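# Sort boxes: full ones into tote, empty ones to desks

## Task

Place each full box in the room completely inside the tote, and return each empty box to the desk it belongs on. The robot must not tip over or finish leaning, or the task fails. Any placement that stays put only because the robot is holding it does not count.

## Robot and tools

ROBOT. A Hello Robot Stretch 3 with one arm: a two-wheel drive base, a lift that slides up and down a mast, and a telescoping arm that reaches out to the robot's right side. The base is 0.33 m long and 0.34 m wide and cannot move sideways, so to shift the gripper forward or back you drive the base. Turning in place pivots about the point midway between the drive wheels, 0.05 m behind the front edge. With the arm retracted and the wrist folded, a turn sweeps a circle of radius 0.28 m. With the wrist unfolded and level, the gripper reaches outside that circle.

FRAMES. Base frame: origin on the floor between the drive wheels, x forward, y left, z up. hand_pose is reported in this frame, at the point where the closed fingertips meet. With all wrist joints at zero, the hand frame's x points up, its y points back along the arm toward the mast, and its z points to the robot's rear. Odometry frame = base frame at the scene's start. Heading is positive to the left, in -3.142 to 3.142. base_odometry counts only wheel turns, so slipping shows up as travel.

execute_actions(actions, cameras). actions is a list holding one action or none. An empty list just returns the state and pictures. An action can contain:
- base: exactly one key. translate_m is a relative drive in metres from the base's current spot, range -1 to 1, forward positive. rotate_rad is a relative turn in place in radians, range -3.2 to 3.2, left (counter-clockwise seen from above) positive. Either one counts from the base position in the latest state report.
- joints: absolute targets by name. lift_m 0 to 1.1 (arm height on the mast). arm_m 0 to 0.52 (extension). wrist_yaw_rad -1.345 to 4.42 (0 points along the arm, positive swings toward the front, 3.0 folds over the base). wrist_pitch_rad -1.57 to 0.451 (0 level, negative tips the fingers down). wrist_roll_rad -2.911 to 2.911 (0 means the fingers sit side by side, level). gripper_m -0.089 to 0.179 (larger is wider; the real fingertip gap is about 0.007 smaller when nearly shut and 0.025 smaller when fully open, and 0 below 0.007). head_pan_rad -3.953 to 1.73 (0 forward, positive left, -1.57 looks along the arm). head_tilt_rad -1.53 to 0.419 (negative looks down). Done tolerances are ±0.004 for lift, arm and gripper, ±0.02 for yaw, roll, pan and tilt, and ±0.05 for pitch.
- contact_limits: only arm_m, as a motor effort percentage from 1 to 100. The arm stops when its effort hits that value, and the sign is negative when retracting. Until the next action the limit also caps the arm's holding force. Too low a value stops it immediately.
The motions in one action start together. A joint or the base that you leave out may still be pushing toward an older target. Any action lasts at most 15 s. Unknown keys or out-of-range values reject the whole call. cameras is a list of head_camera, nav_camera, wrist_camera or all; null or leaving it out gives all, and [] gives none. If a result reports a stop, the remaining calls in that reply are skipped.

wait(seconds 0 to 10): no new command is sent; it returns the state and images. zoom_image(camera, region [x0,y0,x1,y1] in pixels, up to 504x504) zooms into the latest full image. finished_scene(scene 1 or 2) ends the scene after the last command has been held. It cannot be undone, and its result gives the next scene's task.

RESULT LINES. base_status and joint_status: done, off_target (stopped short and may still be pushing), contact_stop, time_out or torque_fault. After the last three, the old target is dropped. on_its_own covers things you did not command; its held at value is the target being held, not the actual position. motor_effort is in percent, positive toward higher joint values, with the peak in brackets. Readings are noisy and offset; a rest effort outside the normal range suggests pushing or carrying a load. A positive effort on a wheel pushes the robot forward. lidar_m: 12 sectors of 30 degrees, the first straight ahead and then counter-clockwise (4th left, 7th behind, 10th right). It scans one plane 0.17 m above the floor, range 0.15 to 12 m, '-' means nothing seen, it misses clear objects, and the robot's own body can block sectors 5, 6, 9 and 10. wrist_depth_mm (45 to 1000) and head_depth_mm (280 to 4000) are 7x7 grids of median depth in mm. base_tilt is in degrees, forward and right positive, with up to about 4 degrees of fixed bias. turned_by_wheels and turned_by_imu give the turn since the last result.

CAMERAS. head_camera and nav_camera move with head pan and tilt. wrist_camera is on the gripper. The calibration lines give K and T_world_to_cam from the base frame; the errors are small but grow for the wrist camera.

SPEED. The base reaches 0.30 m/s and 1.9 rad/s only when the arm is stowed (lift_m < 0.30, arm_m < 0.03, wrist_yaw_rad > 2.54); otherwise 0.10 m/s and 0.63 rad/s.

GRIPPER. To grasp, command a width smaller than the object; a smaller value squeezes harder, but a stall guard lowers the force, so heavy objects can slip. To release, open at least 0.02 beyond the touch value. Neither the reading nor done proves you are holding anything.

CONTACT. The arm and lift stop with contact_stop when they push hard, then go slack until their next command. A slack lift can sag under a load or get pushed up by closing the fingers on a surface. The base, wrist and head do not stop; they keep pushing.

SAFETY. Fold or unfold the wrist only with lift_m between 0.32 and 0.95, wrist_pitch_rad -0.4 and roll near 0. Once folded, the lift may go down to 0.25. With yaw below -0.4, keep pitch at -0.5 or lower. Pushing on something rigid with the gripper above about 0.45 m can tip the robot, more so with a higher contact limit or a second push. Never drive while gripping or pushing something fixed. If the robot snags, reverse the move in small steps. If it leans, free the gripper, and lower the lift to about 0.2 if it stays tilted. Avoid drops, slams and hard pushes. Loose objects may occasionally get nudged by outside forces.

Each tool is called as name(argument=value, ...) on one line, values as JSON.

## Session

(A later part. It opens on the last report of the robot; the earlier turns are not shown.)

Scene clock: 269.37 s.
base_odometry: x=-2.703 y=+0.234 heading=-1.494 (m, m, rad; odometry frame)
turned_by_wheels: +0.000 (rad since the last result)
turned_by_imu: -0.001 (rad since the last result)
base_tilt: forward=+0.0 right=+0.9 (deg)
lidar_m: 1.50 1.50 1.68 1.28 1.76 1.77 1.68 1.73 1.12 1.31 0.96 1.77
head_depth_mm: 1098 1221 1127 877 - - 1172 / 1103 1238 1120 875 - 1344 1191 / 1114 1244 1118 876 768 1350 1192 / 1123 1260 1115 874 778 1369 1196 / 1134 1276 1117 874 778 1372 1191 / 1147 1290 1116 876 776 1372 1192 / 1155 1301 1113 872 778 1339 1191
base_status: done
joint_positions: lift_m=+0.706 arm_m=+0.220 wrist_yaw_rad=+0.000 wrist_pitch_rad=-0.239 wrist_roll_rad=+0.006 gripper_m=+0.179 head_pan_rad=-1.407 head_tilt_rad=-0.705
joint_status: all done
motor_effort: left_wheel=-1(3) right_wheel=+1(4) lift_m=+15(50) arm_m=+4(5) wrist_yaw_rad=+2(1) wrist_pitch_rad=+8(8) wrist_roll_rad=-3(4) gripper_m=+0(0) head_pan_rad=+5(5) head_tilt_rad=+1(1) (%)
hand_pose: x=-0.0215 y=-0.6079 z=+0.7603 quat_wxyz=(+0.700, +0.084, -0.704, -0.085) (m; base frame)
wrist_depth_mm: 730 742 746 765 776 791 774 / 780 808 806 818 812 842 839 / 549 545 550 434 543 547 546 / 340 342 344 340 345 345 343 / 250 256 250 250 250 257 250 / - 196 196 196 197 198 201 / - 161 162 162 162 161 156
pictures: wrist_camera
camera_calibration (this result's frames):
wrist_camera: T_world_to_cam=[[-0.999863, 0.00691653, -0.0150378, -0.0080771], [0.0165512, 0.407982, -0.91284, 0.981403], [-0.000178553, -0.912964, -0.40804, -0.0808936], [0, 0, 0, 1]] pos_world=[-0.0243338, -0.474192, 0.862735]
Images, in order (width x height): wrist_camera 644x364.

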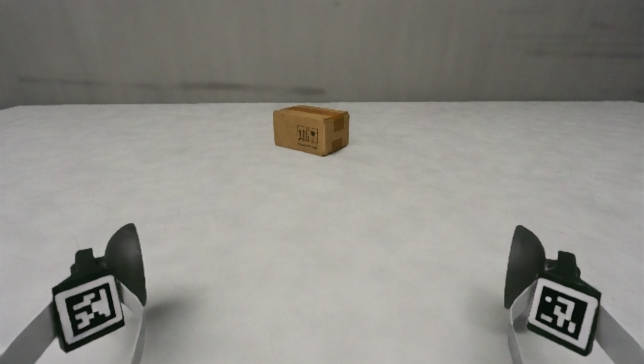

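execute_actions(actions=[{"base":{"translate_m":0.012},"joints":{"arm_m":0.52}}], cameras=["wrist_camera"])

execute_actions(actions=[{"joints":{"gripper_m":0.05}}], cameras=["wrist_camera"])

execute_actions(actions=[{"joints":{"lift_m":0.78}}], cameras=["wrist_camera"])

Scene clock: 275.20 s.
base_odometry: x=-2.702 y=+0.222 heading=-1.494 (m, m, rad; odometry frame)
turned_by_wheels: +0.000 (rad since the last result)
turned_by_imu: -0.001 (rad since the last result)
base_tilt: forward=+0.0 right=+0.9 (deg)
lidar_m: 1.50 1.49 1.67 1.28 1.76 1.79 1.70 1.74 1.13 1.31 0.96 1.77
head_depth_mm: 1099 1224 1166 861 - 1408 1194 / 1103 1230 1215 848 759 1373 1193 / 1115 1252 1165 876 759 1379 1194 / 1126 1265 1114 876 776 1370 1192 / 1135 1280 1115 873 776 1369 1195 / 1146 1292 1113 871 777 1370 1193 / 1154 1300 1110 873 775 1347 1190
base_status: done
joint_positions: lift_m=+0.706 arm_m=+0.519 wrist_yaw_rad=+0.000 wrist_pitch_rad=-0.239 wrist_roll_rad=+0.006 gripper_m=+0.179 head_pan_rad=-1.407 head_tilt_rad=-0.705
joint_status: all done
motor_effort: left_wheel=-1(2) right_wheel=+0(4) lift_m=+15(15) arm_m=+4(5) wrist_yaw_rad=+1(1) wrist_pitch_rad=+8(8) wrist_roll_rad=-4(3) gripper_m=+0(1) head_pan_rad=+5(5) head_tilt_rad=+2(1) (%)
hand_pose: x=-0.0215 y=-0.9075 z=+0.7603 quat_wxyz=(+0.700, +0.084, -0.704, -0.085) (m; base frame)
wrist_depth_mm: 473 480 488 488 490 497 499 / 501 509 502 522 521 529 535 / 519 524 537 537 544 546 556 / 338 340 339 339 338 340 342 / 246 255 166 157 234 253 249 / - 194 169 129 180 194 199 / - 161 160 137 159 161 155
pictures: wrist_camera
camera_calibration (this result's frames):
wrist_camera: T_world_to_cam=[[-0.999863, 0.00688469, -0.0150378, -0.00602633], [0.0165382, 0.407975, -0.912843, 1.10362], [-0.000149614, -0.912967, -0.408033, -0.35439], [0, 0, 0, 1]] pos_world=[-0.0243303, -0.773753, 0.862736]
Images, in order (width x height): wrist_camera 644x364.

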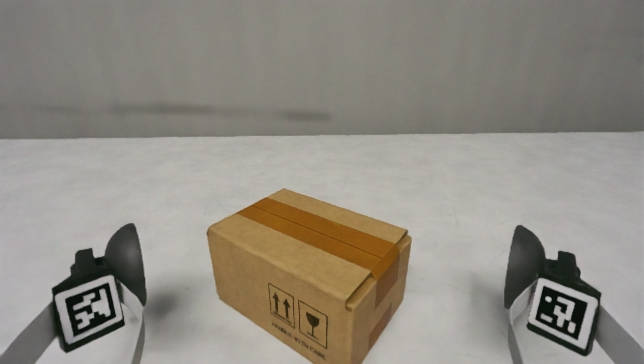

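Scene clock: 277.40 s.
base_odometry: x=-2.702 y=+0.222 heading=-1.494 (m, m, rad; odometry frame)
turned_by_wheels: +0.000 (rad since the last result)
turned_by_imu: +0.000 (rad since the last result)
base_tilt: forward=+0.0 right=+0.9 (deg)
lidar_m: 1.50 1.49 1.67 1.28 1.76 1.79 1.70 1.74 1.13 1.31 0.95 1.77
head_depth_mm: 1093 1221 1163 863 - 1404 1200 / 1107 1235 1216 849 757 1377 1195 / 1113 1248 1165 873 758 1380 1194 / 1122 1259 1114 872 778 1367 1194 / 1131 1271 1117 876 777 1376 1193 / 1145 1287 1117 871 775 1372 1191 / 1154 1303 1110 871 777 1347 1192
base_status: not commanded
joint_positions: lift_m=+0.706 arm_m=+0.519 wrist_yaw_rad=+0.000 wrist_pitch_rad=-0.238 wrist_roll_rad=+0.005 gripper_m=+0.050 head_pan_rad=-1.407 head_tilt_rad=-0.705
joint_status: all done
motor_effort: left_wheel=-1(1) right_wheel=+0(0) lift_m=+15(15) arm_m=+4(4) wrist_yaw_rad=+1(1) wrist_pitch_rad=+7(8) wrist_roll_rad=-3(3) gripper_m=-4(87) head_pan_rad=+5(4) head_tilt_rad=+1(1) (%)
hand_pose: x=-0.0214 y=-0.9076 z=+0.7606 quat_wxyz=(+0.700, +0.084, -0.704, -0.084) (m; base frame)
wrist_depth_mm: 473 471 480 485 490 492 502 / 508 501 512 520 524 532 538 / 513 528 535 540 549 556 555 / 339 338 314 208 339 340 343 / 247 247 247 161 248 248 247 / 193 194 - 165 - 196 196 / 161 160 160 161 161 161 161
pictures: wrist_camera
camera_calibration (this result's frames):
wrist_camera: T_world_to_cam=[[-0.999867, 0.00632302, -0.0150156, -0.0064175], [0.0162891, 0.406951, -0.913305, 1.10332], [0.000335747, -0.913428, -0.407, -0.355577], [0, 0, 0, 1]] pos_world=[-0.0242694, -0.773752, 0.862855]
Images, in order (width x height): wrist_camera 644x364.

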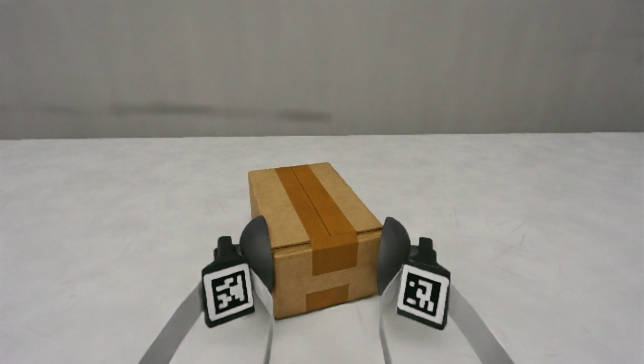

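Scene clock: 278.90 s.
base_odometry: x=-2.702 y=+0.222 heading=-1.494 (m, m, rad; odometry frame)
turned_by_wheels: +0.000 (rad since the last result)
turned_by_imu: +0.000 (rad since the last result)
base_tilt: forward=-0.1 right=+0.9 (deg)
lidar_m: 1.50 1.49 1.67 1.28 1.77 1.78 1.69 1.74 1.12 1.31 0.95 1.77
head_depth_mm: 1091 1227 - 876 760 1377 1194 / 1106 1235 - 875 757 1376 1193 / 1117 1247 1070 876 758 1377 1191 / 1122 1264 1121 873 779 1372 1192 / 1135 1273 1116 871 778 1376 1192 / 1150 1286 1112 874 779 1369 1189 / 1159 1300 1110 873 777 1342 1194
base_status: not commanded
joint_positions: lift_m=+0.779 arm_m=+0.519 wrist_yaw_rad=+0.000 wrist_pitch_rad=-0.239 wrist_roll_rad=+0.005 gripper_m=+0.050 head_pan_rad=-1.407 head_tilt_rad=-0.705
joint_status: all done
motor_effort: left_wheel=-1(1) right_wheel=+1(0) lift_m=+54(56) arm_m=+4(4) wrist_yaw_rad=-1(0) wrist_pitch_rad=+8(8) wrist_roll_rad=-4(4) gripper_m=-4(4) head_pan_rad=+5(4) head_tilt_rad=+1(1) (%)
hand_pose: x=-0.0214 y=-0.9076 z=+0.8339 quat_wxyz=(+0.700, +0.084, -0.704, -0.085) (m; base frame)
wrist_depth_mm: 473 471 486 485 489 495 500 / 498 511 513 510 531 532 535 / 531 542 550 553 556 562 570 / 559 526 482 207 519 528 529 / 379 375 377 161 384 379 379 / 299 297 - 166 - 298 300 / 246 247 245 247 247 247 246
pictures: wrist_camera
camera_calibration (this result's frames):
wrist_camera: T_world_to_cam=[[-0.999867, 0.00633395, -0.015011, -0.00531139], [0.0162891, 0.407603, -0.913014, 1.17058], [0.000335525, -0.913137, -0.407652, -0.324886], [0, 0, 0, 1]] pos_world=[-0.0242694, -0.773765, 0.936239]
Images, in order (width x height): wrist_camera 644x364.

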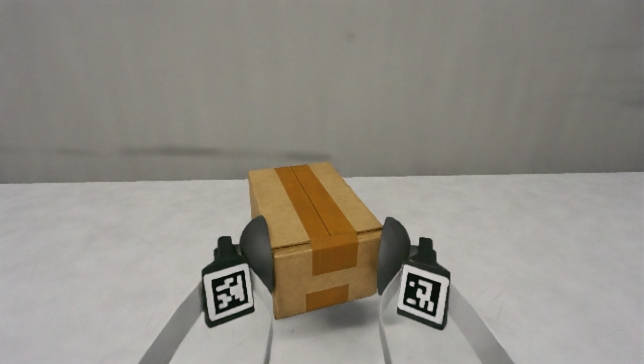

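execute_actions(actions=[{"joints":{"lift_m":0.708}}], cameras=[])

execute_actions(actions=[{"joints":{"gripper_m":0.12,"head_pan_rad":1.3,"head_tilt_rad":-0.3}}], cameras=[])

execute_actions(actions=[{"joints":{"arm_m":0.3}}])

Scene clock: 282.83 s.
base_odometry: x=-2.702 y=+0.222 heading=-1.494 (m, m, rad; odometry frame)
turned_by_wheels: +0.000 (rad since the last result)
turned_by_imu: +0.000 (rad since the last result)
base_tilt: forward=+0.0 right=+0.9 (deg)
lidar_m: 1.50 1.50 1.67 1.28 1.77 1.78 1.70 1.74 1.12 1.31 0.96 1.77
head_depth_mm: 1092 1225 1164 877 - 1394 1185 / 1104 1234 1212 849 758 1378 1195 / 1113 1244 1167 875 757 1372 1192 / 1124 1264 1120 871 780 1372 1187 / 1135 1275 1117 873 777 1372 1191 / 1148 1286 1113 871 777 1371 1191 / 1155 1301 1113 875 777 1349 1191
base_status: not commanded
joint_positions: lift_m=+0.709 arm_m=+0.519 wrist_yaw_rad=+0.000 wrist_pitch_rad=-0.239 wrist_roll_rad=+0.005 gripper_m=+0.050 head_pan_rad=-1.407 head_tilt_rad=-0.705
joint_status: all done
motor_effort: left_wheel=-1(1) right_wheel=+1(0) lift_m=+15(47) arm_m=+4(3) wrist_yaw_rad=+0(1) wrist_pitch_rad=+8(8) wrist_roll_rad=-4(4) gripper_m=-4(4) head_pan_rad=+5(5) head_tilt_rad=+2(1) (%)
hand_pose: x=-0.0214 y=-0.9075 z=+0.7634 quat_wxyz=(+0.700, +0.084, -0.704, -0.085) (m; base frame)
wrist_depth_mm: 480 479 480 492 496 495 501 / 501 506 511 517 524 529 537 / 528 529 529 534 538 553 554 / 342 344 323 207 346 349 347 / 250 251 254 161 253 253 255 / 199 198 - 166 - 199 200 / 163 164 164 164 164 164 164
pictures: none
No camera images: the call's "cameras" was empty. Leave "cameras" out to get every camera's image.

Scene clock: 284.60 s.
base_odometry: x=-2.702 y=+0.222 heading=-1.494 (m, m, rad; odometry frame)
turned_by_wheels: +0.000 (rad since the last result)
turned_by_imu: +0.000 (rad since the last result)
base_tilt: forward=+0.0 right=+0.9 (deg)
lidar_m: 1.50 1.49 1.67 1.28 1.77 1.79 1.69 1.73 1.13 1.31 0.95 1.76
head_depth_mm: 1555 1568 1644 1710 1747 1806 1542 / 1691 1787 1841 1991 1864 1834 1548 / 1627 1717 1798 1935 1756 1835 1542 / 1580 1651 1736 1863 1663 1852 1541 / 1537 1595 1680 1793 1580 1769 1530 / 1101 1144 1217 1277 1379 1641 1504 / 1399 1427 1563 1669 1587 1775 1482
base_status: not commanded
joint_positions: lift_m=+0.709 arm_m=+0.519 wrist_yaw_rad=+0.000 wrist_pitch_rad=-0.239 wrist_roll_rad=+0.005 gripper_m=+0.120 head_pan_rad=+1.293 head_tilt_rad=-0.310
joint_status: all done
motor_effort: left_wheel=-1(1) right_wheel=+1(0) lift_m=+15(15) arm_m=+4(3) wrist_yaw_rad=+1(1) wrist_pitch_rad=+8(8) wrist_roll_rad=-4(3) gripper_m=+0(79) head_pan_rad=+6(63) head_tilt_rad=+3(20) (%)
hand_pose: x=-0.0214 y=-0.9075 z=+0.7634 quat_wxyz=(+0.700, +0.084, -0.704, -0.085) (m; base frame)
wrist_depth_mm: 471 480 486 491 488 494 497 / 505 512 512 519 517 521 537 / 532 531 538 541 550 550 553 / 345 349 347 323 347 350 348 / 252 252 239 163 252 255 252 / 198 204 191 162 191 208 198 / 163 159 165 164 164 158 164
pictures: none
No camera images: the call's "cameras" was empty. Leave "cameras" out to get every camera's image.

Scene clock: 287.47 s.
base_odometry: x=-2.702 y=+0.222 heading=-1.494 (m, m, rad; odometry frame)
turned_by_wheels: +0.000 (rad since the last result)
turned_by_imu: +0.000 (rad since the last result)
base_tilt: forward=+0.0 right=+0.9 (deg)
lidar_m: 1.50 1.49 1.68 1.28 1.77 1.78 1.69 1.74 1.13 1.31 0.95 1.77
head_depth_mm: 1552 1566 1646 1704 1742 1813 1543 / 1699 1773 1838 1988 1863 1843 1541 / 1640 1717 1795 1946 1760 1835 1543 / 1580 1656 1734 1850 1673 1841 1543 / 1528 1603 1674 1798 1593 1771 1523 / 1098 1148 1214 1284 1386 1640 1506 / 1400 1426 1558 1653 1582 1775 1473
base_status: not commanded
joint_positions: lift_m=+0.709 arm_m=+0.300 wrist_yaw_rad=+0.000 wrist_pitch_rad=-0.239 wrist_roll_rad=+0.005 gripper_m=+0.120 head_pan_rad=+1.293 head_tilt_rad=-0.310
joint_status: all done
motor_effort: left_wheel=-1(0) right_wheel=+0(0) lift_m=+15(15) arm_m=-4(5) wrist_yaw_rad=-1(0) wrist_pitch_rad=+8(8) wrist_roll_rad=-4(3) gripper_m=+0(1) head_pan_rad=+6(5) head_tilt_rad=+3(3) (%)
hand_pose: x=-0.0214 y=-0.6885 z=+0.7634 quat_wxyz=(+0.700, +0.084, -0.704, -0.085) (m; base frame)
wrist_depth_mm: 673 672 686 684 693 710 701 / 715 715 717 730 745 748 751 / 557 552 548 406 558 566 558 / 352 350 348 349 352 350 351 / 253 254 254 255 256 256 255 / 200 204 200 200 201 209 201 / 165 159 165 165 165 159 165
pictures: head_camera (sideways: a quarter turn clockwise sets it upright), nav_camera (sideways: a quarter turn counterclockwise sets it upright), wrist_camera
camera_calibration (this result's frames):
head_camera: T_world_to_cam=[[-0.113399, -0.332902, -0.936118, 1.24291], [-0.953637, 0.30084, 0.0085366, -0.00514318], [0.27878, 0.893684, -0.351582, 0.417379], [0, 0, 0, 1]] pos_world=[0.019683, 0.0423086, 1.31029]
nav_camera: T_world_to_cam=[[0.0909242, 0.314761, 0.944806, -1.19176], [0.971694, -0.235768, -0.014966, 0.0661986], [0.218045, 0.919423, -0.327288, 0.38243], [0, 0, 0, 1]] pos_world=[-0.0393514, 0.0391127, 1.25214]
wrist_camera: T_world_to_cam=[[-0.999867, 0.00645513, -0.0150037, -0.00770888], [0.0163318, 0.407692, -0.912974, 1.01695], [0.000223506, -0.913097, -0.407743, -0.153463], [0, 0, 0, 1]] pos_world=[-0.0242823, -0.55468, 0.865762]
Images, in order (width x height): head_camera 896x504, nav_camera 672x504, wrist_camera 644x364.

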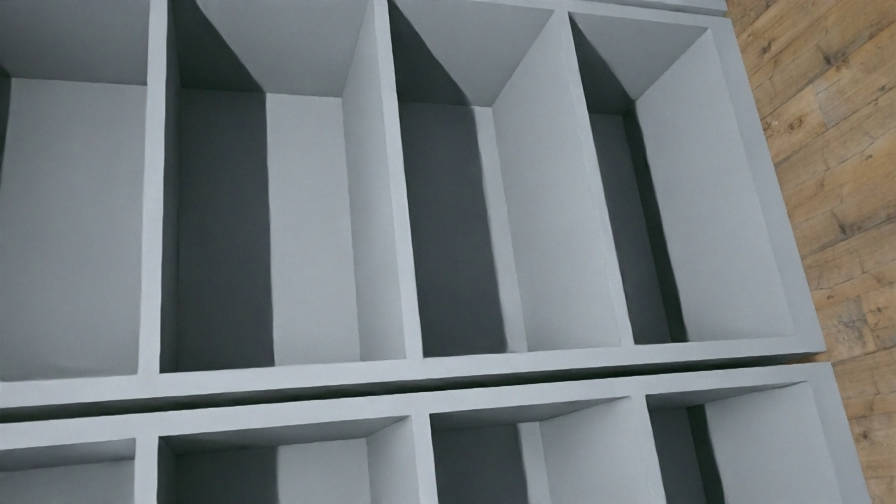

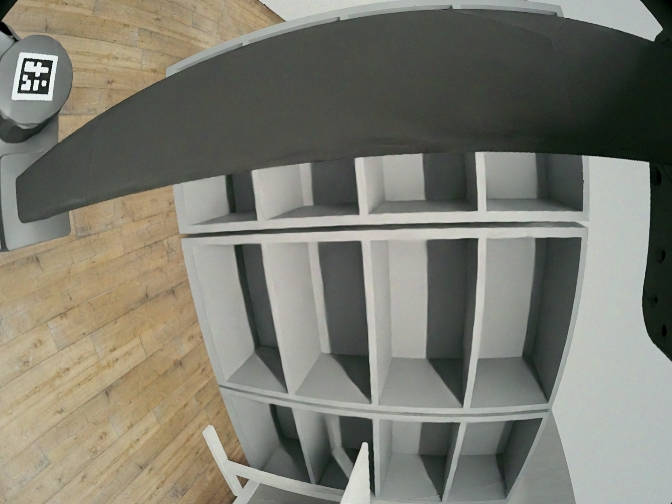

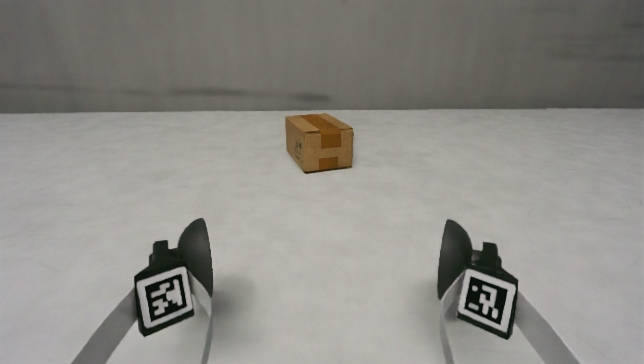

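finished_scene(scene=1)

The scene is finished: the task was done.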